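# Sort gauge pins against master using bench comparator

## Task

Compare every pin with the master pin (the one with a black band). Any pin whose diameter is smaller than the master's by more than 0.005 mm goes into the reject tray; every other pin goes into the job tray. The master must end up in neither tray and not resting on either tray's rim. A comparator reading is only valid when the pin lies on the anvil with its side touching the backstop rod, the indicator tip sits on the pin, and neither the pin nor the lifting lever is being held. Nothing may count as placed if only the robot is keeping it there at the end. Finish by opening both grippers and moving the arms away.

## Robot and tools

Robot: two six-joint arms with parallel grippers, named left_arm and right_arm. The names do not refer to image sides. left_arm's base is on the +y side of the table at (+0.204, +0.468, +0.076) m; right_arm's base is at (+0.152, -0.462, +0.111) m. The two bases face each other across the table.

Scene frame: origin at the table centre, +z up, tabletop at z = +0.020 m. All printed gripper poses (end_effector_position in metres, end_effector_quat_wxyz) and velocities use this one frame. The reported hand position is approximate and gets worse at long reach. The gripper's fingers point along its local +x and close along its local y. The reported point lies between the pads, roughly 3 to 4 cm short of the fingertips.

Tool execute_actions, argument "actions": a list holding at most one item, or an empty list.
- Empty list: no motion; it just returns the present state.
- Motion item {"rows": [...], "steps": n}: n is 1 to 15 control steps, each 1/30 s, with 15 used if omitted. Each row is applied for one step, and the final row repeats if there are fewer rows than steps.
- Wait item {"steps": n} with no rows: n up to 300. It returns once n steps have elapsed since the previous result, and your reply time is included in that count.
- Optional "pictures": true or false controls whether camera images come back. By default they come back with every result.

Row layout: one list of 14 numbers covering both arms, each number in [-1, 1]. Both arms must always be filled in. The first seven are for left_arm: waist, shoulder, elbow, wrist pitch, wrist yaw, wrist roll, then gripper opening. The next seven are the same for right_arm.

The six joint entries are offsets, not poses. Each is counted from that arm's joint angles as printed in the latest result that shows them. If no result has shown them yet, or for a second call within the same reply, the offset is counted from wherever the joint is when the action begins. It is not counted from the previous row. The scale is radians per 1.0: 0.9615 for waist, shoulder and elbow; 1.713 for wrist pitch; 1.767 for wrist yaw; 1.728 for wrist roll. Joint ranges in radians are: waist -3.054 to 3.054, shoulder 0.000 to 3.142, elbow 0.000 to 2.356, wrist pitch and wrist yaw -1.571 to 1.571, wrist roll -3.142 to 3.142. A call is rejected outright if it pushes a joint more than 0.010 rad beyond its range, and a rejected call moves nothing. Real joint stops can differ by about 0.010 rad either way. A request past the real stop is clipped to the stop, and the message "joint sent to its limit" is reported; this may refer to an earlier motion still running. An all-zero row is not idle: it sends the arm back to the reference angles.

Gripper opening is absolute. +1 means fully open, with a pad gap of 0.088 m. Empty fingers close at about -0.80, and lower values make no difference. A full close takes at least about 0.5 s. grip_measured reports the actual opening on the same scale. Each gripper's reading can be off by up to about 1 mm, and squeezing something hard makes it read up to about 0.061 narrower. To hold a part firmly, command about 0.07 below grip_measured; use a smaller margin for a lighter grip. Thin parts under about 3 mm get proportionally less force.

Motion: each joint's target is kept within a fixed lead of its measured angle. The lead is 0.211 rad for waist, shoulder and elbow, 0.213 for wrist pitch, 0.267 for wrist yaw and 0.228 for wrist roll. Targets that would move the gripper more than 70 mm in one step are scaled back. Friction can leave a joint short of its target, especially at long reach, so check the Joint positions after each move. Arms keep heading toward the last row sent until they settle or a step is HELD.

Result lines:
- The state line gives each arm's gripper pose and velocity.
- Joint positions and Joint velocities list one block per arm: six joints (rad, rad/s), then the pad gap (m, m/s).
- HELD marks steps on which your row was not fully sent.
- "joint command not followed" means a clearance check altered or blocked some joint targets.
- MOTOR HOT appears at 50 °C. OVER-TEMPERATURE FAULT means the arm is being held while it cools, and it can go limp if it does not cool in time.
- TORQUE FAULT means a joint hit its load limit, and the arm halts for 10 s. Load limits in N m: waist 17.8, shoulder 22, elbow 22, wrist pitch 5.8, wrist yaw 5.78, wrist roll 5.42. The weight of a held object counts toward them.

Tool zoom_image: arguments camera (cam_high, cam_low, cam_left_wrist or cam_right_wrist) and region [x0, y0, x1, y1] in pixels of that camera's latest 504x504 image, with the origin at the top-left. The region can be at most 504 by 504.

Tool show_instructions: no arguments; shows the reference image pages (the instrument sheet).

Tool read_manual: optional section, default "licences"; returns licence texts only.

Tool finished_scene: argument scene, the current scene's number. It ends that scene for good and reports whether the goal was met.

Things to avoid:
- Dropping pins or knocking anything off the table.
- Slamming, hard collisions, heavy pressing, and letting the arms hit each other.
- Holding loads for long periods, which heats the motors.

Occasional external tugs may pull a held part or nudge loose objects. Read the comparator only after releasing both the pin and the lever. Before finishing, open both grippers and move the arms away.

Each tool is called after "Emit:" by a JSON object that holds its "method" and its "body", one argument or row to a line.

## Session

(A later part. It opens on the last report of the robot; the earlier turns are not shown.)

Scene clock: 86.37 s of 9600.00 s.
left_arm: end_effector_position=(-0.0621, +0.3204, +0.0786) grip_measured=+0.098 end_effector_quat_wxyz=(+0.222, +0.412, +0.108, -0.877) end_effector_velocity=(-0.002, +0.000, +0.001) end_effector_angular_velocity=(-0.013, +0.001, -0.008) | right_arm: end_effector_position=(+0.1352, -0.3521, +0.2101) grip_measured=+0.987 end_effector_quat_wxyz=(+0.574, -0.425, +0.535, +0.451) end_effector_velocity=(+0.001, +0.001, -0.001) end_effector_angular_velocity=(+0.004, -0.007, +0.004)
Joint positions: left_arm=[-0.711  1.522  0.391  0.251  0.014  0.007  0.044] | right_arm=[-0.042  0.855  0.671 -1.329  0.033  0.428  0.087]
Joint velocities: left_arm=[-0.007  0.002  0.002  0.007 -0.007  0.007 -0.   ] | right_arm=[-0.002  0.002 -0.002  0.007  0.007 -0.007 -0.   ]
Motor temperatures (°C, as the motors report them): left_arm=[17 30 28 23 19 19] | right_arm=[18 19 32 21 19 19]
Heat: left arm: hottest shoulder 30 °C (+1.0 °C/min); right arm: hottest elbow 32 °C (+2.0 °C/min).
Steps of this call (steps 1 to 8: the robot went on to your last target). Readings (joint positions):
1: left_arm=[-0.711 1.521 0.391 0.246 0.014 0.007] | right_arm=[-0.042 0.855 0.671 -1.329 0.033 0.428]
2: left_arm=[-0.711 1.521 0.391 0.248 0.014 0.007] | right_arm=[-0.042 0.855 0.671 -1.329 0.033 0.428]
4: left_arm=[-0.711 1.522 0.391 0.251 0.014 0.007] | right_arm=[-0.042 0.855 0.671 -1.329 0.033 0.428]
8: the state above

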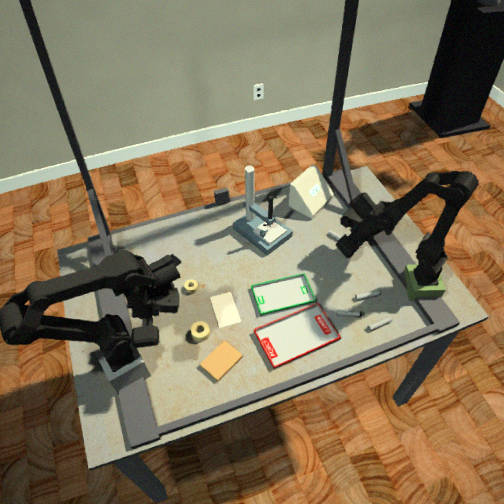

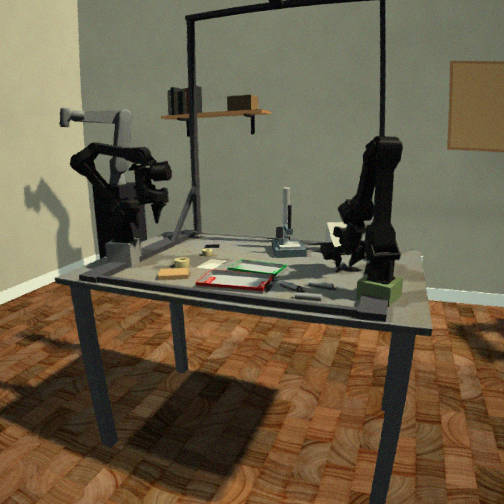

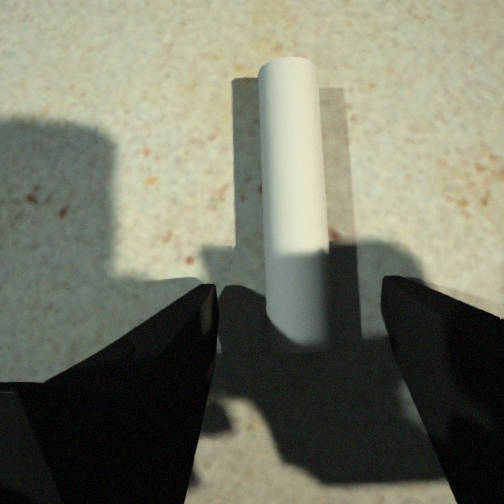

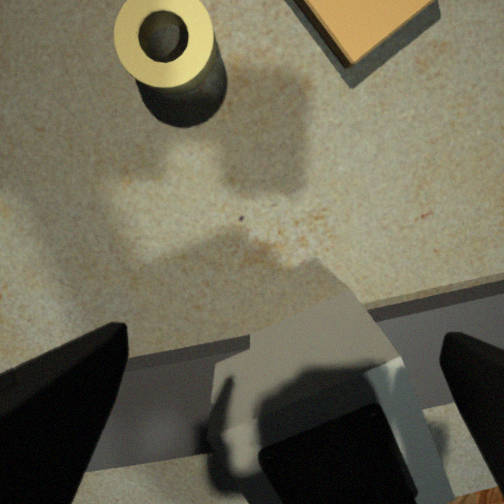

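Emit:
{"method": "execute_actions", "body": {
  "actions": [
    {"rows":[[0,0.008,0.006,0,0,0,0.1,0,0,0,0,0,0,1],[0,0.016,0.012,0.003,0,0,0.05,0,0,0,0,0,0,1],[0,0.022,0.014,0.005,0,0,0,0,0,0,0,0,0,1],[0,0.022,0.014,0.005,0,0,-0.1,0,0,0,0,0,0,1],[0,0.022,0.014,0.005,0,0,-0.25,0,0,0,0,0,0,1],[0,0.022,0.014,0.005,0,0,-0.4,0,0,0,0,0,0,1],[0,0.022,0.014,0.005,0,0,-0.5,0,0,0,0,0,0,1],[0,0.022,0.014,0.005,0,0,-0.62,0,0,0,0,0,0,1]],"steps":15}
  ],
  "pictures": false
}}

Emit:
{"method": "execute_actions", "body": {
  "actions": [
    {"rows":[[0,-0.03,0.03,-0.02,0,0,-0.62,0,0,0,0,0,0,1],[0,-0.045,0.09,-0.05,0,0,-0.62,0,0,0,0,0,0,1],[0,-0.045,0.16,-0.08,0,0,-0.62,0,0,0,0,0,0,1],[0,-0.035,0.23,-0.11,0.01,0,-0.62,0,0,0,0,0,0,1],[0,-0.02,0.3,-0.13,0.02,0,-0.62,0,0,0,0,0,0,1],[0.02,0.01,0.37,-0.15,0.03,0.01,-0.62,0,0,0,0,0,0,1],[0.05,0.05,0.44,-0.17,0.04,0.02,-0.62,0,0,0,0,0,0,1],[0.09,0.09,0.5,-0.18,0.05,0.03,-0.62,0,0,0,0,0,0,1],[0.13,0.13,0.56,-0.19,0.06,0.04,-0.62,0,0,0,0,0,0,1],[0.17,0.17,0.61,-0.198,0.07,0.05,-0.62,0,0,0,0,0,0,1],[0.21,0.21,0.66,-0.198,0.08,0.058,-0.62,0,0,0,0,0,0,1],[0.24,0.25,0.69,-0.198,0.09,0.058,-0.62,0,0,0,0,0,0,1],[0.265,0.28,0.7,-0.198,0.1,0.058,-0.62,0,0,0,0,0,0,1],[0.265,0.31,0.705,-0.198,0.1,0.058,-0.62,0,0,0,0,0,0,1],[0.265,0.335,0.705,-0.198,0.1,0.058,-0.62,0,0,0,0,0,0,1]],"steps":15}
  ],
  "pictures": false
}}

Emit:
{"method": "execute_actions", "body": {
  "actions": [
    {"steps":14}
  ]
}}

Scene clock: 99.00 s of 9600.00 s.
left_arm: end_effector_position=(-0.0633, +0.3197, +0.0768) grip_measured=-0.511 end_effector_quat_wxyz=(+0.222, +0.413, +0.108, -0.876) end_effector_velocity=(+0.000, +0.004, -0.001) end_effector_angular_velocity=(+0.004, -0.006, -0.018) | right_arm: end_effector_position=(+0.1352, -0.3521, +0.2101) grip_measured=+0.987 end_effector_quat_wxyz=(+0.574, -0.425, +0.535, +0.451) end_effector_velocity=(-0.002, -0.004, -0.002) end_effector_angular_velocity=(-0.016, +0.019, +0.006)
Joint positions: left_arm=[-0.711  1.537  0.397  0.257  0.014  0.007  0.014] | right_arm=[-0.042  0.855  0.671 -1.329  0.033  0.428  0.087]
Joint velocities: left_arm=[-0.007 -0.002 -0.002 -0.007  0.007  0.007  0.   ] | right_arm=[-0.002 -0.002 -0.007 -0.007 -0.022 -0.007  0.   ]
Motor temperatures (°C, as the motors report them): left_arm=[17 29 28 24 19 19] | right_arm=[18 19 32 21 19 19]
Heat: left arm: hottest shoulder 29 °C (+0.0 °C/min); right arm: hottest elbow 32 °C (+1.0 °C/min).
Steps of this call (steps 1 to 15: the robot went on to your last target; steps 16 to 90: nothing new was sent; then 9.13 s passed at rest; steps 91 to 105: all 15 steps of this action). Readings (joint positions):
91: left_arm=[-0.711 1.523 0.391 0.252 0.014 0.007] | right_arm=[-0.042 0.855 0.671 -1.329 0.033 0.428]
92: left_arm=[-0.711 1.524 0.392 0.252 0.014 0.007] | right_arm=[-0.042 0.855 0.671 -1.329 0.033 0.428]
94: left_arm=[-0.711 1.531 0.394 0.254 0.014 0.007] | right_arm=[-0.042 0.855 0.671 -1.329 0.033 0.428]
98: left_arm=[-0.711 1.536 0.395 0.256 0.014 0.007] | right_arm=[-0.042 0.855 0.671 -1.329 0.033 0.428]
105: the state above

Scene clock: 99.50 s of 9600.00 s.
left_arm: end_effector_position=(-0.1423, +0.1810, +0.1664) grip_measured=-0.511 end_effector_quat_wxyz=(+0.250, +0.358, +0.126, -0.891) end_effector_velocity=(+0.081, -0.257, -0.193) end_effector_angular_velocity=(+0.374, -0.312, +0.454) | right_arm: end_effector_position=(+0.1352, -0.3521, +0.2101) grip_measured=+0.987 end_effector_quat_wxyz=(+0.574, -0.425, +0.535, +0.451) end_effector_velocity=(+0.002, -0.001, +0.001) end_effector_angular_velocity=(+0.003, -0.008, +0.019)
Joint positions: left_arm=[-0.479  1.778  1.052 -0.062  0.16   0.094  0.014] | right_arm=[-0.042  0.855  0.671 -1.329  0.033  0.428  0.087]
Joint velocities: left_arm=[ 0.589  0.842  0.505 -0.154  0.139  0.051 -0.   ] | right_arm=[-0.002 -0.007  0.002 -0.007  0.007 -0.022 -0.   ]
Motor temperatures (°C, as the motors report them): left_arm=[17 29 28 24 19 19] | right_arm=[18 19 32 21 19 19]
Heat: left arm: hottest shoulder 29 °C (-1.0 °C/min); right arm: hottest elbow 32 °C (+1.0 °C/min).
Steps of this call (steps 1 to 15: all 15 steps of this action). Readings (joint positions):
1: left_arm=[-0.711 1.534 0.400 0.250 0.014 0.007] | right_arm=[-0.042 0.855 0.671 -1.329 0.033 0.428]
2: left_arm=[-0.711 1.528 0.413 0.223 0.014 0.007] | right_arm=[-0.042 0.855 0.671 -1.329 0.033 0.428]
4: left_arm=[-0.711 1.523 0.477 0.138 0.014 0.007] | right_arm=[-0.042 0.855 0.671 -1.329 0.033 0.428]
8: left_arm=[-0.686 1.559 0.707 0.016 0.071 0.028] | right_arm=[-0.042 0.855 0.671 -1.329 0.033 0.428]
15: the state above

Scene clock: 99.97 s of 9600.00 s.
left_arm: end_effector_position=(-0.1358, +0.1769, +0.1322) grip_measured=-0.511 end_effector_quat_wxyz=(+0.242, +0.392, +0.152, -0.875) end_effector_velocity=(-0.002, -0.001, +0.003) end_effector_angular_velocity=(-0.008, +0.007, +0.008) | right_arm: end_effector_position=(+0.1352, -0.3521, +0.2101) grip_measured=+0.987 end_effector_quat_wxyz=(+0.574, -0.425, +0.535, +0.451) end_effector_velocity=(-0.001, -0.001, +0.001) end_effector_angular_velocity=(-0.004, +0.007, -0.009)
Joint positions: left_arm=[-0.454  1.863  1.066 -0.085  0.183  0.102  0.014] | right_arm=[-0.042  0.855  0.671 -1.329  0.033  0.428  0.087]
Joint velocities: left_arm=[-0.002 -0.002  0.002  0.007 -0.007 -0.007 -0.   ] | right_arm=[-0.002 -0.002  0.002 -0.007 -0.007  0.007 -0.   ]
Motor temperatures (°C, as the motors report them): left_arm=[17 29 28 24 19 19] | right_arm=[18 19 32 21 19 19]
Heat: left arm: hottest shoulder 29 °C (-1.0 °C/min); right arm: hottest elbow 32 °C (+1.0 °C/min).
Steps of this call (steps 1 to 14: the robot went on to your last target). Readings (joint positions):
1: left_arm=[-0.463 1.801 1.063 -0.067 0.164 0.096] | right_arm=[-0.042 0.855 0.671 -1.329 0.033 0.428]
2: left_arm=[-0.454 1.820 1.065 -0.074 0.168 0.098] | right_arm=[-0.042 0.855 0.671 -1.329 0.033 0.428]
4: left_arm=[-0.451 1.848 1.064 -0.090 0.176 0.100] | right_arm=[-0.042 0.855 0.671 -1.329 0.033 0.428]
8: left_arm=[-0.454 1.863 1.064 -0.089 0.183 0.102] | right_arm=[-0.042 0.855 0.671 -1.329 0.033 0.428]
14: the state above

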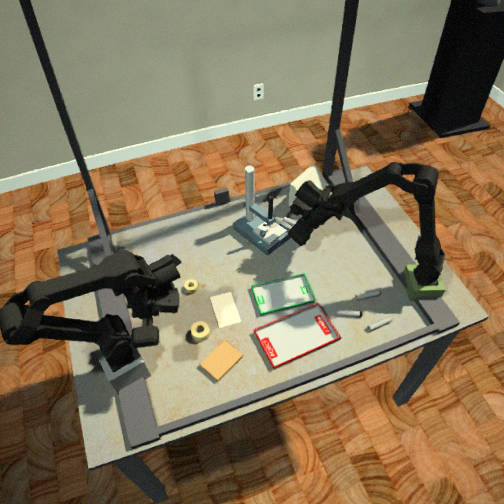

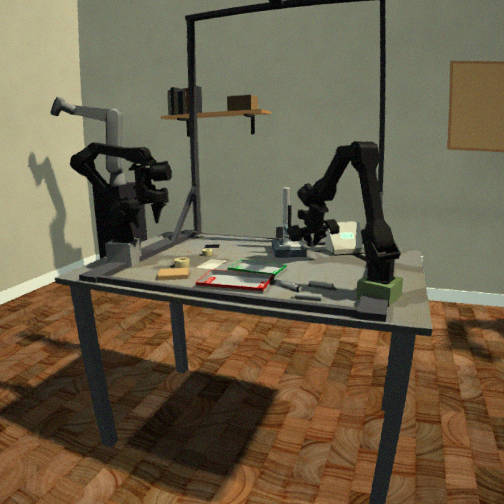

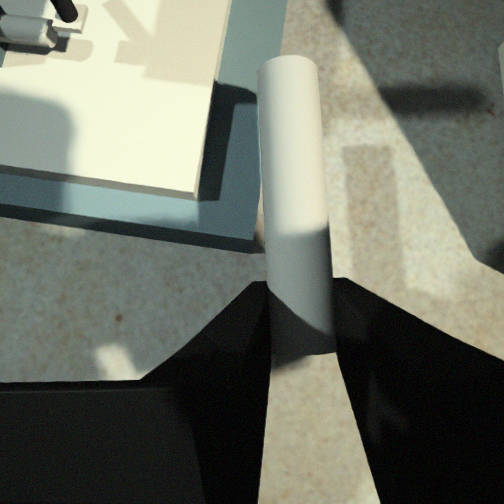

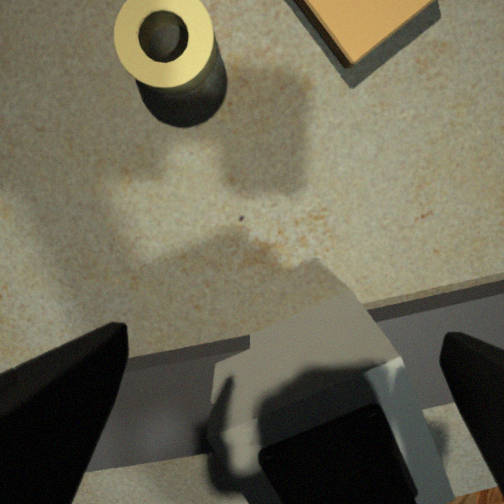

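Emit:
{"method": "execute_actions", "body": {
  "actions": [
    {"rows":[[0.02,0,0.005,0,0.01,0,-0.62,0,0,0,0,0,0,1],[0.04,0,0.01,0,0.02,0,-0.62,0,0,0,0,0,0,1],[0.05,0,0.01,0,0.03,0,-0.62,0,0,0,0,0,0,1]],"steps":15}
  ]
}}

Scene clock: 105.37 s of 9600.00 s.
left_arm: end_effector_position=(-0.1256, +0.1661, +0.1332) grip_measured=-0.511 end_effector_quat_wxyz=(+0.243, +0.383, +0.169, -0.875) end_effector_velocity=(+0.003, -0.000, -0.001) end_effector_angular_velocity=(-0.002, -0.015, +0.017) | right_arm: end_effector_position=(+0.1352, -0.3521, +0.2101) grip_measured=+0.987 end_effector_quat_wxyz=(+0.574, -0.425, +0.535, +0.451) end_effector_velocity=(-0.003, -0.003, -0.001) end_effector_angular_velocity=(-0.016, +0.019, +0.006)
Joint positions: left_arm=[-0.406  1.863  1.066 -0.086  0.229  0.102  0.014] | right_arm=[-0.042  0.855  0.671 -1.329  0.033  0.428  0.087]
Joint velocities: left_arm=[-0.002 -0.002 -0.002 -0.007 -0.022 -0.007 -0.   ] | right_arm=[-0.002  0.002 -0.002 -0.007 -0.022 -0.007 -0.   ]
Motor temperatures (°C, as the motors report them): left_arm=[17 30 28 24 19 19] | right_arm=[18 19 32 21 19 19]
Heat: left arm: hottest shoulder 30 °C (+0.0 °C/min); right arm: hottest elbow 32 °C (+1.0 °C/min).
Steps of this call (steps 1 to 30: the robot went on to your last target; steps 31 to 90: nothing new was sent; then 1.90 s passed at rest; steps 91 to 105: all 15 steps of this action). Readings (joint positions):
91: left_arm=[-0.453 1.863 1.066 -0.085 0.187 0.102] | right_arm=[-0.042 0.855 0.671 -1.329 0.033 0.428]
92: left_arm=[-0.448 1.863 1.066 -0.085 0.197 0.102] | right_arm=[-0.042 0.855 0.671 -1.329 0.033 0.428]
94: left_arm=[-0.430 1.863 1.066 -0.085 0.214 0.102] | right_arm=[-0.042 0.855 0.671 -1.329 0.033 0.428]
98: left_arm=[-0.407 1.863 1.066 -0.085 0.223 0.102] | right_arm=[-0.042 0.855 0.671 -1.329 0.033 0.428]
105: the state above

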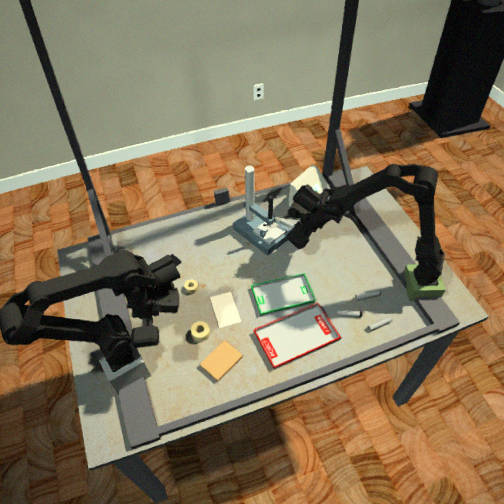

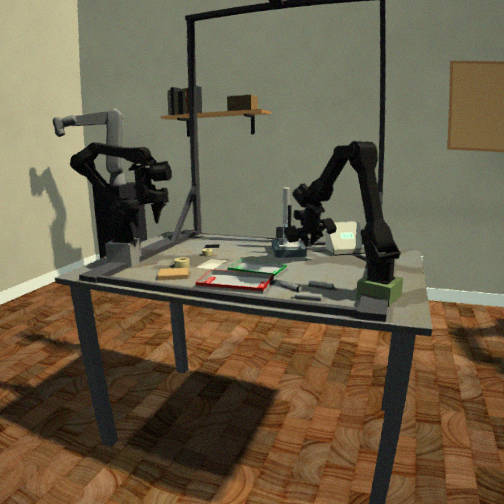

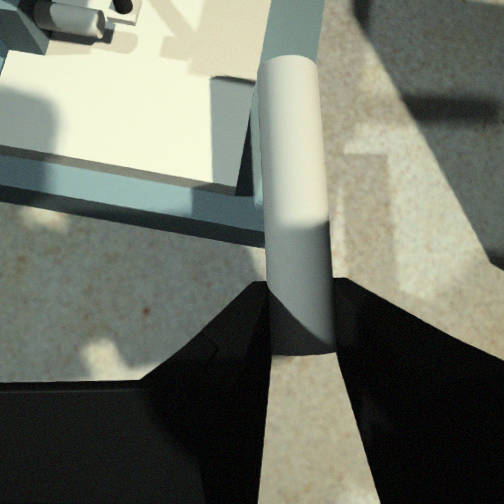

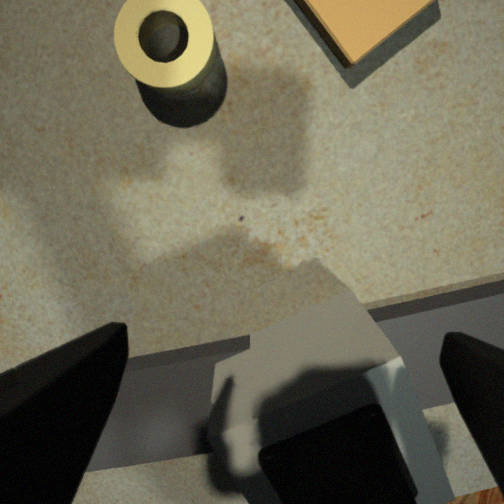

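Emit:
{"method": "execute_actions", "body": {
  "actions": [
    {"rows":[[0,0.01,0.04,-0.005,0.02,0,-0.62,0,0,0,0,0,0,1],[0,0.03,0.08,-0.012,0.04,0,-0.62,0,0,0,0,0,0,1],[0,0.055,0.12,-0.02,0.05,0,-0.62,0,0,0,0,0,0,1],[-0.005,0.08,0.16,-0.027,0.05,0,-0.62,0,0,0,0,0,0,1],[-0.01,0.105,0.2,-0.035,0.05,0,-0.62,0,0,0,0,0,0,1],[-0.01,0.13,0.235,-0.042,0.05,0,-0.62,0,0,0,0,0,0,1],[-0.01,0.155,0.27,-0.048,0.05,0,-0.62,0,0,0,0,0,0,1],[-0.01,0.175,0.274,-0.048,0.05,0,-0.62,0,0,0,0,0,0,1]],"steps":15}
  ]
}}

Scene clock: 116.50 s of 9600.00 s.
left_arm: end_effector_position=(-0.1697, +0.1411, +0.1395) grip_measured=-0.511 end_effector_quat_wxyz=(+0.206, +0.372, +0.181, -0.887) end_effector_velocity=(+0.007, +0.005, -0.044) end_effector_angular_velocity=(+0.071, -0.081, +0.002) | right_arm: end_effector_position=(+0.1352, -0.3521, +0.2101) grip_measured=+0.987 end_effector_quat_wxyz=(+0.574, -0.425, +0.535, +0.451) end_effector_velocity=(-0.002, -0.007, -0.003) end_effector_angular_velocity=(-0.036, +0.015, +0.011)
Joint positions: left_arm=[-0.413  2.024  1.312 -0.168  0.309  0.102  0.014] | right_arm=[-0.042  0.855  0.671 -1.329  0.033  0.428  0.087]
Joint velocities: left_arm=[ 0.002  0.081 -0.007 -0.022 -0.007  0.007  0.   ] | right_arm=[ 0.002  0.002 -0.007 -0.022 -0.022 -0.007 -0.   ]
Motor temperatures (°C, as the motors report them): left_arm=[17 30 29 24 19 19] | right_arm=[18 19 32 21 19 19]
Heat: left arm: hottest shoulder 30 °C (+0.0 °C/min); right arm: hottest elbow 32 °C (+1.0 °C/min).
Steps of this call (steps 1 to 15: the robot went on to your last target; steps 16 to 90: nothing new was sent; then 7.63 s passed at rest; steps 91 to 105: all 15 steps of this action). Readings (joint positions):
91: left_arm=[-0.406 1.863 1.069 -0.089 0.234 0.102] | right_arm=[-0.042 0.855 0.671 -1.329 0.033 0.428]
92: left_arm=[-0.406 1.868 1.081 -0.100 0.250 0.102] | right_arm=[-0.042 0.855 0.671 -1.329 0.033 0.428]
94: left_arm=[-0.406 1.896 1.128 -0.116 0.285 0.102] | right_arm=[-0.042 0.855 0.671 -1.329 0.033 0.428]
98: left_arm=[-0.412 1.976 1.266 -0.146 0.305 0.102] | right_arm=[-0.042 0.855 0.671 -1.329 0.033 0.428]
105: the state above

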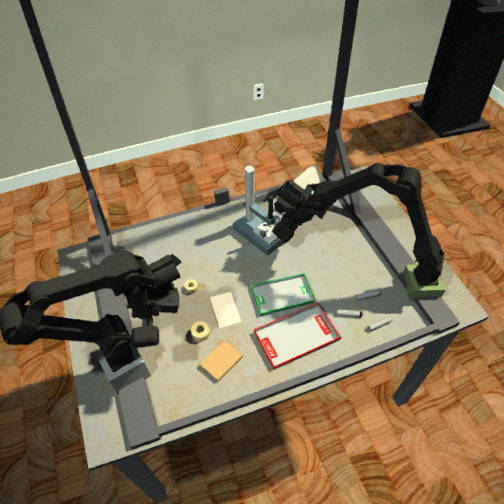

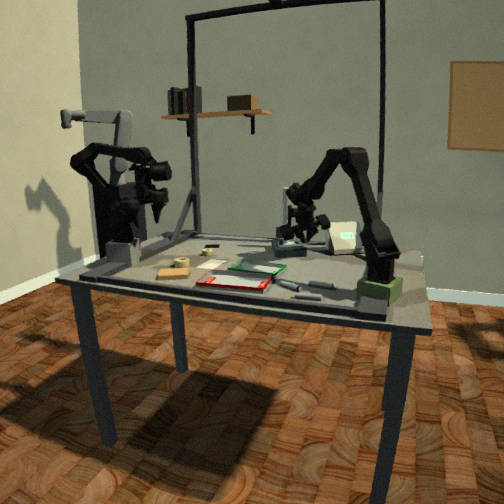

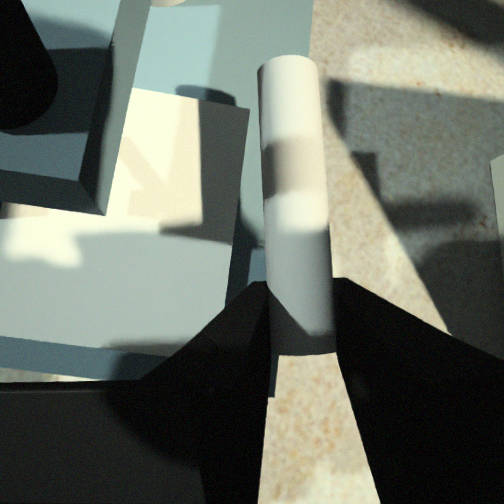

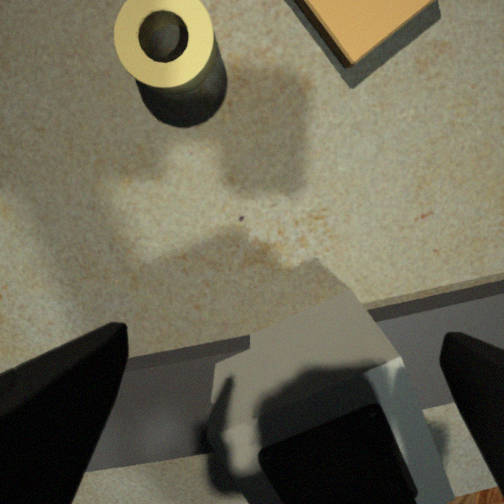

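Emit:
{"method": "execute_actions", "body": {
  "actions": [
    {"rows":[[0.02,0,0,0,0.02,0.02,-0.62,0,0,0,0,0,0,1],[0.05,0,0,0,0.04,0.04,-0.62,0,0,0,0,0,0,1],[0.08,0,0,0,0.06,0.06,-0.62,0,0,0,0,0,0,1],[0.105,0,0,0,0.075,0.075,-0.62,0,0,0,0,0,0,1],[0.125,0,0,0,0.085,0.08,-0.62,0,0,0,0,0,0,1]],"steps":15}
  ]
}}

Scene clock: 133.70 s of 9600.00 s.
left_arm: end_effector_position=(-0.1397, +0.1130, +0.1447) grip_measured=-0.511 end_effector_quat_wxyz=(+0.177, +0.351, +0.168, -0.904) end_effector_velocity=(-0.011, +0.014, -0.001) end_effector_angular_velocity=(+0.015, -0.013, -0.027) | right_arm: end_effector_position=(+0.1352, -0.3521, +0.2101) grip_measured=+0.987 end_effector_quat_wxyz=(+0.574, -0.425, +0.535, +0.451) end_effector_velocity=(+0.001, +0.001, -0.000) end_effector_angular_velocity=(+0.008, -0.008, +0.039)
Joint positions: left_arm=[-0.29   2.027  1.315 -0.169  0.45   0.234  0.014] | right_arm=[-0.042  0.855  0.671 -1.329  0.033  0.428  0.087]
Joint velocities: left_arm=[-0.037 -0.002  0.002 -0.022 -0.007 -0.007 -0.   ] | right_arm=[ 0.002 -0.002 -0.002  0.007  0.007 -0.037  0.   ]
Motor temperatures (°C, as the motors report them): left_arm=[17 32 30 25 19 19] | right_arm=[18 19 32 21 19 19]
Heat: left arm: hottest shoulder 32 °C (+2.0 °C/min); right arm: hottest elbow 32 °C (+1.0 °C/min).
Steps of this call (steps 1 to 15: the robot went on to your last target; steps 16 to 90: nothing new was sent; then 13.70 s passed at rest; steps 91 to 105: all 15 steps of this action). Readings (joint positions):
91: left_arm=[-0.411 2.027 1.315 -0.168 0.316 0.107] | right_arm=[-0.042 0.855 0.671 -1.329 0.033 0.428]
92: left_arm=[-0.406 2.027 1.315 -0.168 0.335 0.124] | right_arm=[-0.042 0.855 0.671 -1.329 0.033 0.428]
94: left_arm=[-0.378 2.027 1.315 -0.169 0.386 0.173] | right_arm=[-0.042 0.855 0.671 -1.329 0.033 0.428]
98: left_arm=[-0.300 2.027 1.315 -0.169 0.431 0.221] | right_arm=[-0.042 0.855 0.671 -1.329 0.033 0.428]
105: the state above

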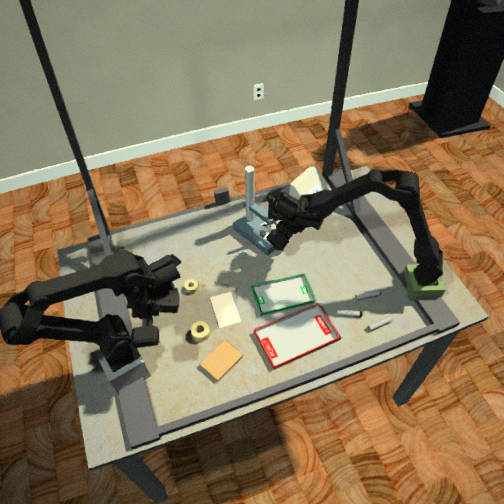

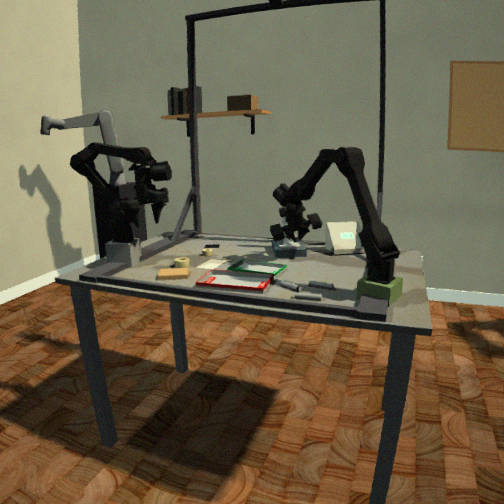

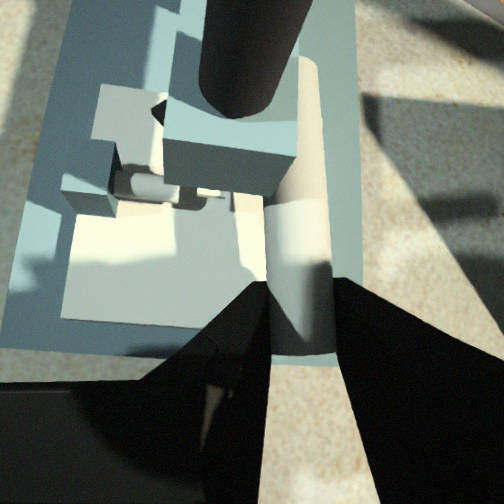

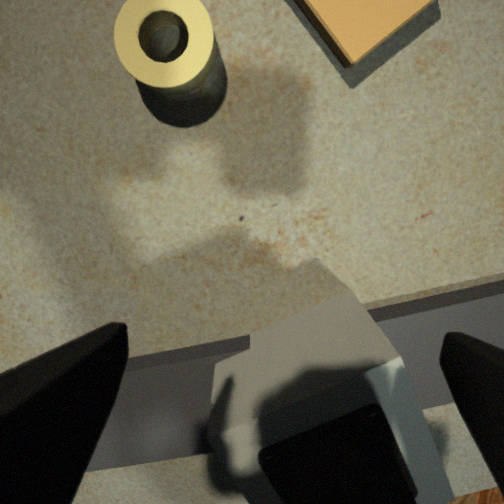

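Emit:
{"method": "execute_actions", "body": {
  "actions": []
}}

Scene clock: 149.33 s of 9600.00 s.
left_arm: end_effector_position=(-0.1401, +0.1135, +0.1447) grip_measured=-0.511 end_effector_quat_wxyz=(+0.176, +0.351, +0.167, -0.904) end_effector_velocity=(+0.004, +0.001, -0.001) end_effector_angular_velocity=(+0.015, -0.013, +0.012) | right_arm: end_effector_position=(+0.1352, -0.3521, +0.2101) grip_measured=+0.987 end_effector_quat_wxyz=(+0.574, -0.425, +0.535, +0.451) end_effector_velocity=(-0.000, -0.003, -0.002) end_effector_angular_velocity=(-0.019, +0.002, +0.020)
Joint positions: left_arm=[-0.291  2.027  1.315 -0.169  0.45   0.235  0.014] | right_arm=[-0.042  0.855  0.671 -1.329  0.033  0.428  0.087]
Joint velocities: left_arm=[ 0.002 -0.007 -0.002 -0.022 -0.007 -0.007  0.   ] | right_arm=[-0.002  0.002 -0.007 -0.007 -0.007 -0.022 -0.   ]
Motor temperatures (°C, as the motors report them): left_arm=[17 34 30 25 20 19] | right_arm=[18 19 32 21 19 19]
Heat: left arm: hottest shoulder 34 °C (+4.1 °C/min); right arm: hottest elbow 32 °C (+0.0 °C/min).
Steps of this call (steps 1 to 15: the robot went on to your last target; steps 16 to 90: nothing new was sent; then 12.63 s passed at rest). Readings (joint positions):
1: left_arm=[-0.291 2.027 1.315 -0.169 0.450 0.234] | right_arm=[-0.042 0.855 0.671 -1.329 0.033 0.428]
2: left_arm=[-0.291 2.027 1.315 -0.169 0.450 0.234] | right_arm=[-0.042 0.855 0.671 -1.329 0.033 0.428]
4: left_arm=[-0.291 2.027 1.315 -0.169 0.450 0.234] | right_arm=[-0.042 0.855 0.671 -1.329 0.033 0.428]
8: left_arm=[-0.291 2.027 1.315 -0.169 0.450 0.235] | right_arm=[-0.042 0.855 0.671 -1.329 0.033 0.428]
90: the state above
All arms were judged still, so your last target was given up. Only a new action makes them travel on or press farther. Fingers that are still opening or closing keep moving.

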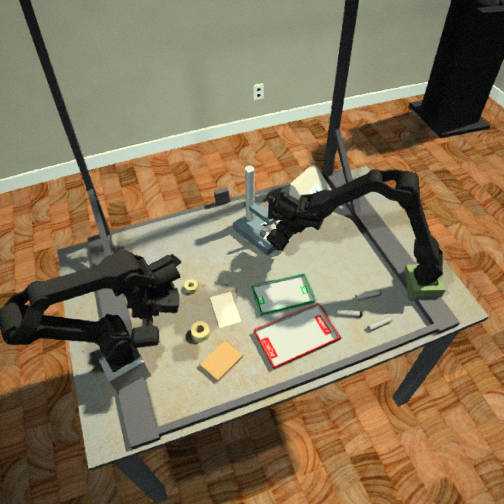

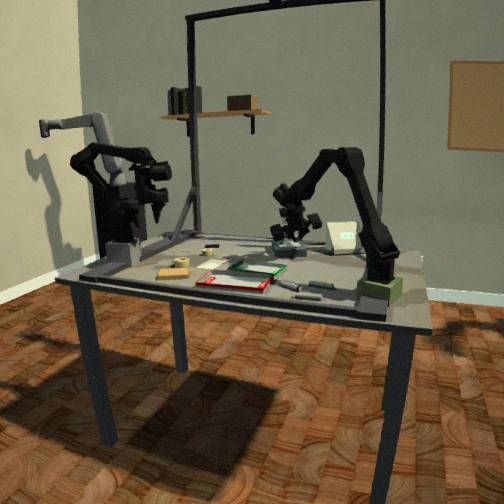

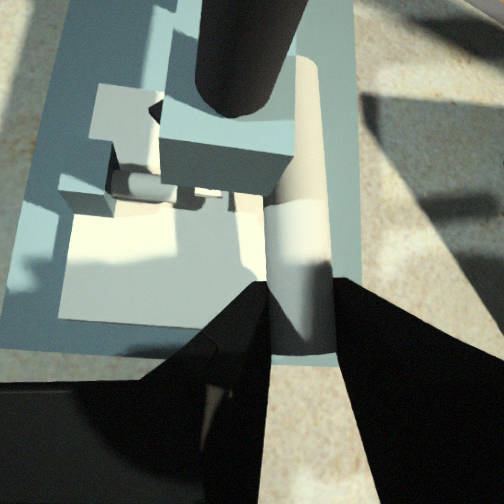

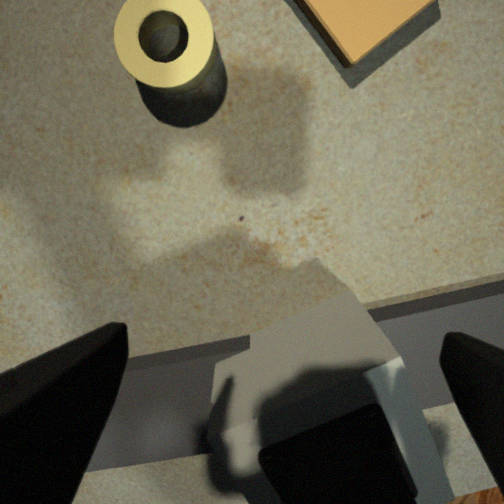

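Emit:
{"method": "execute_actions", "body": {
  "actions": [
    {"rows":[[0,0.006,-0.012,0.02,0,0,-0.62,0,0,0,0,0,0,1],[0,0.012,-0.024,0.035,0,0,-0.62,0,0,0,0,0,0,1]],"steps":15}
  ]
}}

Scene clock: 154.13 s of 9600.00 s.
left_arm: end_effector_position=(-0.1421, +0.1108, +0.1428) grip_measured=-0.511 end_effector_quat_wxyz=(+0.179, +0.341, +0.158, -0.909) end_effector_velocity=(+0.000, +0.001, -0.002) end_effector_angular_velocity=(+0.001, -0.016, +0.012) | right_arm: end_effector_position=(+0.1352, -0.3521, +0.2101) grip_measured=+0.987 end_effector_quat_wxyz=(+0.574, -0.425, +0.535, +0.451) end_effector_velocity=(+0.002, -0.001, +0.000) end_effector_angular_velocity=(-0.006, -0.009, +0.004)
Joint positions: left_arm=[-0.291  2.033  1.297 -0.115  0.45   0.235  0.014] | right_arm=[-0.042  0.855  0.671 -1.329  0.033  0.428  0.087]
Joint velocities: left_arm=[-0.007 -0.002 -0.002 -0.007 -0.022 -0.007 -0.   ] | right_arm=[-0.002  0.002  0.002 -0.007  0.007 -0.007  0.   ]
Motor temperatures (°C, as the motors report them): left_arm=[17 34 29 25 20 19] | right_arm=[18 19 32 21 19 19]
Heat: left arm: hottest shoulder 34 °C (+5.0 °C/min); right arm: hottest elbow 32 °C (+0.0 °C/min).
Steps of this call (steps 1 to 90: nothing new was sent; then 1.30 s passed at rest; steps 91 to 105: all 15 steps of this action). Readings (joint positions):
91: left_arm=[-0.291 2.027 1.314 -0.166 0.450 0.235] | right_arm=[-0.042 0.855 0.671 -1.329 0.033 0.428]
92: left_arm=[-0.291 2.028 1.309 -0.151 0.450 0.235] | right_arm=[-0.042 0.855 0.671 -1.329 0.033 0.428]
94: left_arm=[-0.291 2.029 1.304 -0.130 0.450 0.235] | right_arm=[-0.042 0.855 0.671 -1.329 0.033 0.428]
98: left_arm=[-0.291 2.032 1.298 -0.119 0.450 0.235] | right_arm=[-0.042 0.855 0.671 -1.329 0.033 0.428]
105: the state above

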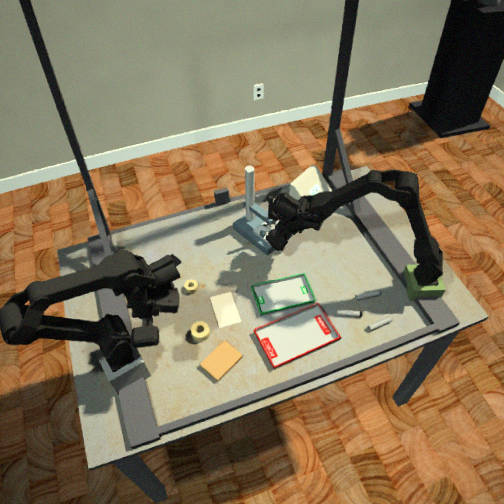

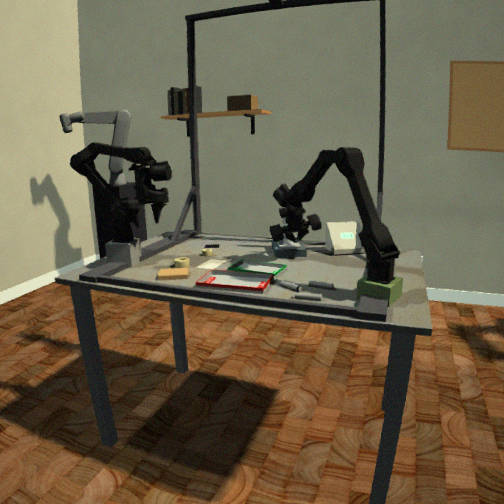

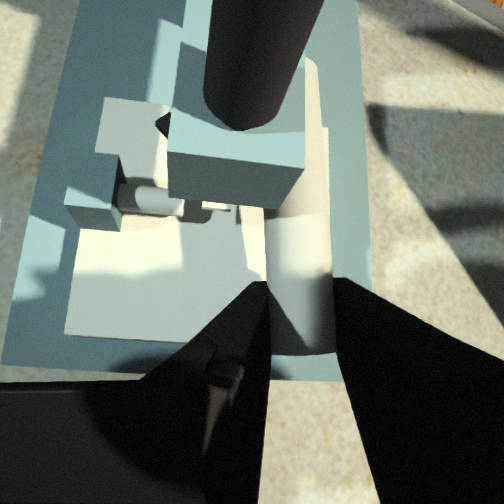

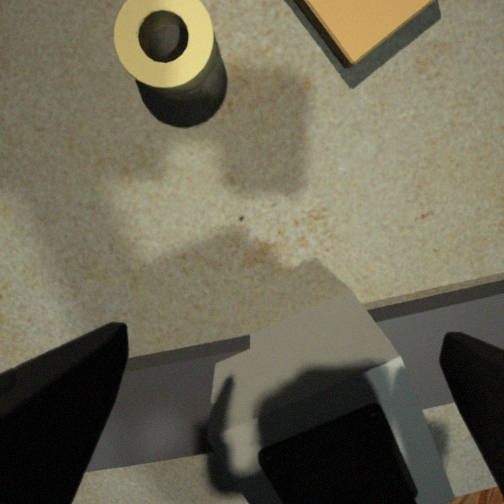

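Emit:
{"method": "execute_actions", "body": {
  "actions": [
    {"rows":[[0,0.008,-0.013,0.016,0,0,-0.62,0,0,0,0,0,0,1]],"steps":12}
  ]
}}

Emit:
{"method": "execute_actions", "body": {
  "actions": [
    {"rows":[[0.02,0,0,0,0,0,-0.62,0,0,0,0,0,0,1],[0.03,0,0,0,0,0,-0.62,0,0,0,0,0,0,1],[0.04,0,0,0,0,0,-0.62,0,0,0,0,0,0,1],[0.05,0,0,0,0,0,-0.62,0,0,0,0,0,0,1]],"steps":15}
  ]
}}

Scene clock: 161.80 s of 9600.00 s.
left_arm: end_effector_position=(-0.1429, +0.1097, +0.1428) grip_measured=-0.511 end_effector_quat_wxyz=(+0.180, +0.337, +0.154, -0.911) end_effector_velocity=(-0.000, +0.001, -0.002) end_effector_angular_velocity=(-0.017, -0.013, +0.002) | right_arm: end_effector_position=(+0.1352, -0.3521, +0.2101) grip_measured=+0.987 end_effector_quat_wxyz=(+0.574, -0.425, +0.535, +0.451) end_effector_velocity=(+0.004, -0.003, +0.001) end_effector_angular_velocity=(-0.008, -0.025, +0.018)
Joint positions: left_arm=[-0.291  2.034  1.291 -0.094  0.45   0.235  0.014] | right_arm=[-0.042  0.855  0.671 -1.329  0.033  0.428  0.087]
Joint velocities: left_arm=[-0.007 -0.002 -0.007  0.007 -0.022  0.007  0.   ] | right_arm=[-0.002 -0.007  0.002 -0.022  0.022 -0.022 -0.   ]
Motor temperatures (°C, as the motors report them): left_arm=[17 34 29 25 20 19] | right_arm=[18 19 32 21 19 19]
Heat: left arm: hottest shoulder 34 °C (+5.0 °C/min); right arm: hottest elbow 32 °C (+0.0 °C/min).
Steps of this call (steps 1 to 15: the robot went on to your last target; steps 16 to 90: nothing new was sent; then 4.27 s passed at rest; steps 91 to 102: all 12 steps of this action). Readings (joint positions):
91: left_arm=[-0.291 2.033 1.295 -0.110 0.450 0.235] | right_arm=[-0.042 0.855 0.671 -1.329 0.033 0.428]
92: left_arm=[-0.291 2.033 1.294 -0.104 0.450 0.235] | right_arm=[-0.042 0.855 0.671 -1.329 0.033 0.428]
94: left_arm=[-0.291 2.033 1.292 -0.098 0.450 0.235] | right_arm=[-0.042 0.855 0.671 -1.329 0.033 0.428]
98: left_arm=[-0.291 2.034 1.291 -0.095 0.450 0.235] | right_arm=[-0.042 0.855 0.671 -1.329 0.033 0.428]
102: the state above

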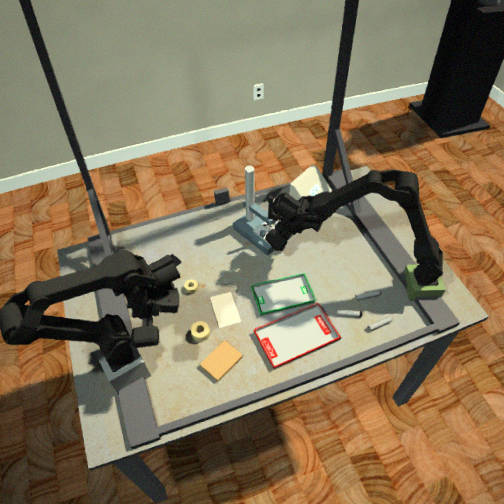

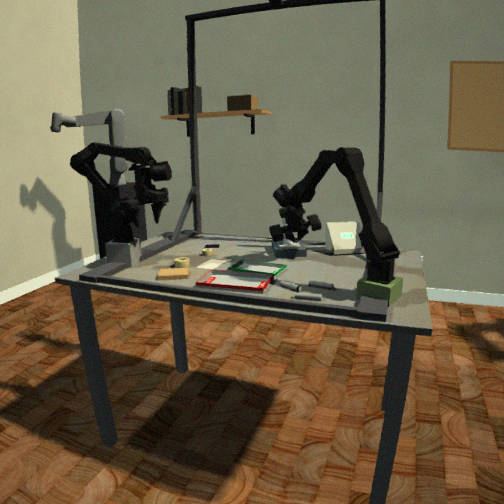

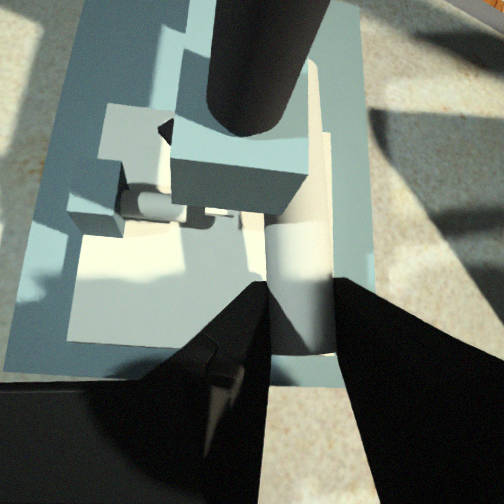

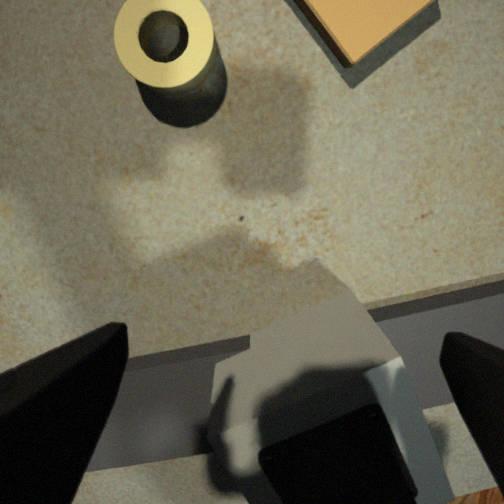

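Scene clock: 162.30 s of 9600.00 s.
left_arm: end_effector_position=(-0.1353, +0.1038, +0.1432) grip_measured=-0.511 end_effector_quat_wxyz=(+0.184, +0.333, +0.161, -0.911) end_effector_velocity=(+0.000, +0.004, +0.000) end_effector_angular_velocity=(+0.004, -0.001, -0.012) | right_arm: end_effector_position=(+0.1352, -0.3521, +0.2101) grip_measured=+0.987 end_effector_quat_wxyz=(+0.574, -0.425, +0.535, +0.451) end_effector_velocity=(+0.001, -0.005, -0.001) end_effector_angular_velocity=(-0.023, +0.002, +0.015)
Joint positions: left_arm=[-0.267  2.034  1.291 -0.097  0.467  0.235  0.014] | right_arm=[-0.042  0.855  0.671 -1.329  0.033  0.428  0.087]
Joint velocities: left_arm=[-0.002 -0.007 -0.007 -0.007  0.007  0.007 -0.   ] | right_arm=[-0.007 -0.002 -0.002 -0.022 -0.007 -0.022  0.   ]
Motor temperatures (°C, as the motors report them): left_arm=[17 34 29 25 20 19] | right_arm=[18 19 32 21 19 19]
Heat: left arm: hottest shoulder 34 °C (+5.0 °C/min); right arm: hottest elbow 32 °C (+0.0 °C/min).
Steps of this call (steps 1 to 15: all 15 steps of this action). Readings (joint positions):
1: left_arm=[-0.290 2.034 1.291 -0.094 0.450 0.235] | right_arm=[-0.042 0.855 0.671 -1.329 0.033 0.428]
2: left_arm=[-0.287 2.034 1.291 -0.094 0.450 0.235] | right_arm=[-0.042 0.855 0.671 -1.329 0.033 0.428]
4: left_arm=[-0.274 2.034 1.291 -0.094 0.451 0.235] | right_arm=[-0.042 0.855 0.671 -1.329 0.033 0.428]
8: left_arm=[-0.267 2.034 1.291 -0.097 0.467 0.235] | right_arm=[-0.042 0.855 0.671 -1.329 0.033 0.428]
15: the state above

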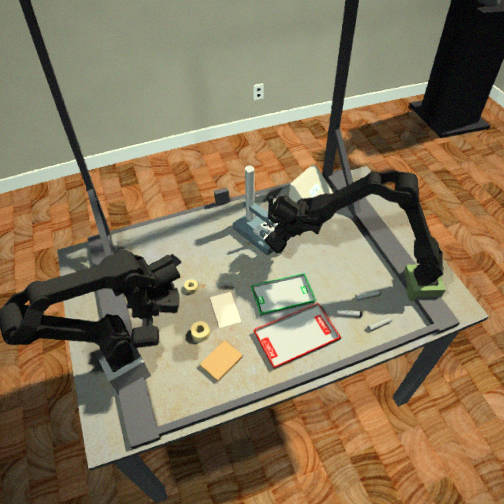

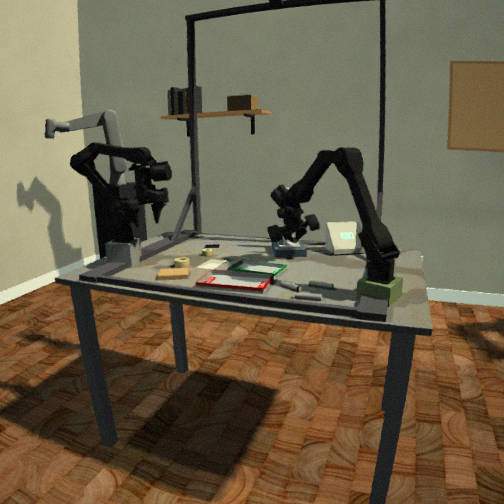

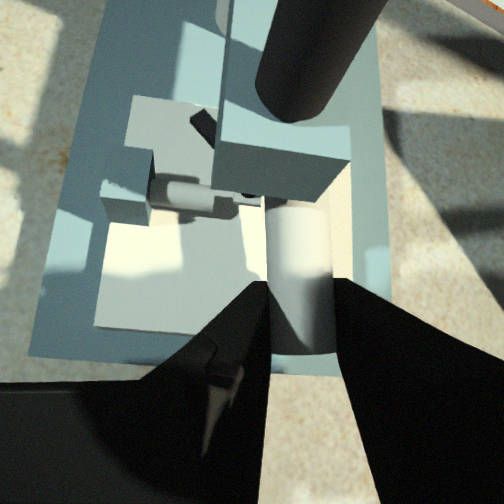

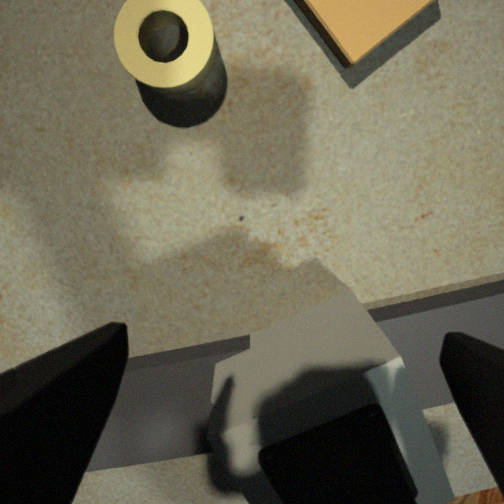

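Emit:
{"method": "execute_actions", "body": {
  "actions": [
    {"rows":[[0.03,0,0,0,-0.01,0,-0.62,0,0,0,0,0,0,1],[0.04,0,0,0,-0.01,0,-0.62,0,0,0,0,0,0,1],[0.05,0,0,0,-0.01,0,-0.62,0,0,0,0,0,0,1],[0.06,0,0,0,-0.01,0,-0.62,0,0,0,0,0,0,1]],"steps":15}
  ]
}}

Scene clock: 169.57 s of 9600.00 s.
left_arm: end_effector_position=(-0.1333, +0.1032, +0.1436) grip_measured=-0.511 end_effector_quat_wxyz=(+0.179, +0.330, +0.165, -0.912) end_effector_velocity=(+0.001, +0.001, -0.001) end_effector_angular_velocity=(+0.008, -0.007, +0.007) | right_arm: end_effector_position=(+0.1352, -0.3521, +0.2101) grip_measured=+0.987 end_effector_quat_wxyz=(+0.574, -0.425, +0.535, +0.451) end_effector_velocity=(-0.000, -0.001, +0.001) end_effector_angular_velocity=(-0.004, +0.006, +0.000)
Joint positions: left_arm=[-0.258  2.034  1.291 -0.101  0.485  0.237  0.014] | right_arm=[-0.042  0.855  0.671 -1.329  0.033  0.428  0.087]
Joint velocities: left_arm=[-0.002 -0.002 -0.002 -0.007 -0.007 -0.007  0.   ] | right_arm=[-0.007 -0.002  0.002 -0.007 -0.007 -0.007 -0.   ]
Motor temperatures (°C, as the motors report them): left_arm=[18 35 29 25 20 19] | right_arm=[18 19 32 21 19 19]
Heat: left arm: hottest shoulder 35 °C (+5.1 °C/min); right arm: hottest elbow 32 °C (+0.0 °C/min).
Steps of this call (steps 1 to 15: the robot went on to your last target; steps 16 to 90: nothing new was sent; then 3.77 s passed at rest; steps 91 to 105: all 15 steps of this action). Readings (joint positions):
91: left_arm=[-0.267 2.034 1.291 -0.097 0.467 0.235] | right_arm=[-0.042 0.855 0.671 -1.329 0.033 0.428]
92: left_arm=[-0.266 2.034 1.291 -0.098 0.468 0.235] | right_arm=[-0.042 0.855 0.671 -1.329 0.033 0.428]
94: left_arm=[-0.262 2.034 1.291 -0.099 0.476 0.236] | right_arm=[-0.042 0.855 0.671 -1.329 0.033 0.428]
98: left_arm=[-0.258 2.034 1.291 -0.101 0.485 0.237] | right_arm=[-0.042 0.855 0.671 -1.329 0.033 0.428]
105: the state above

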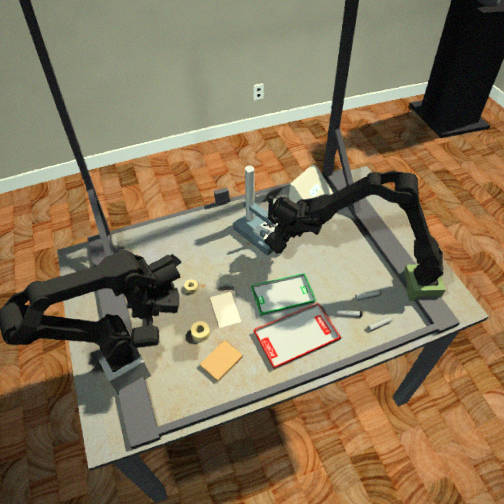

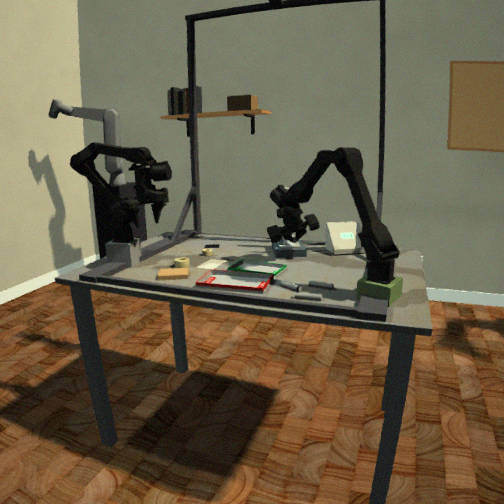

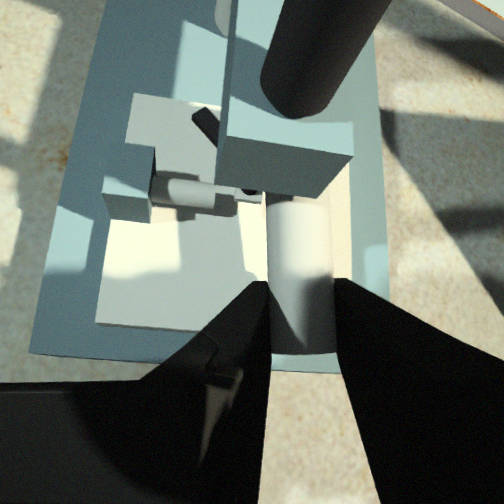

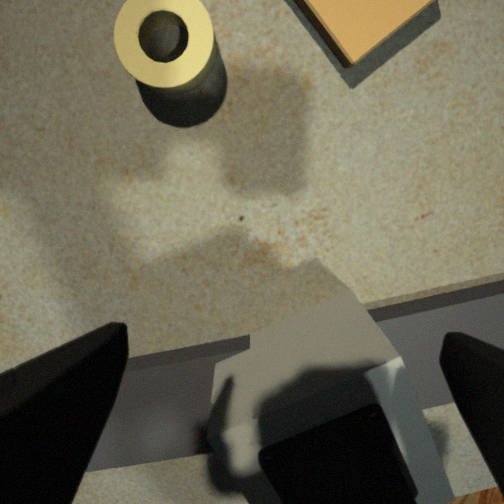

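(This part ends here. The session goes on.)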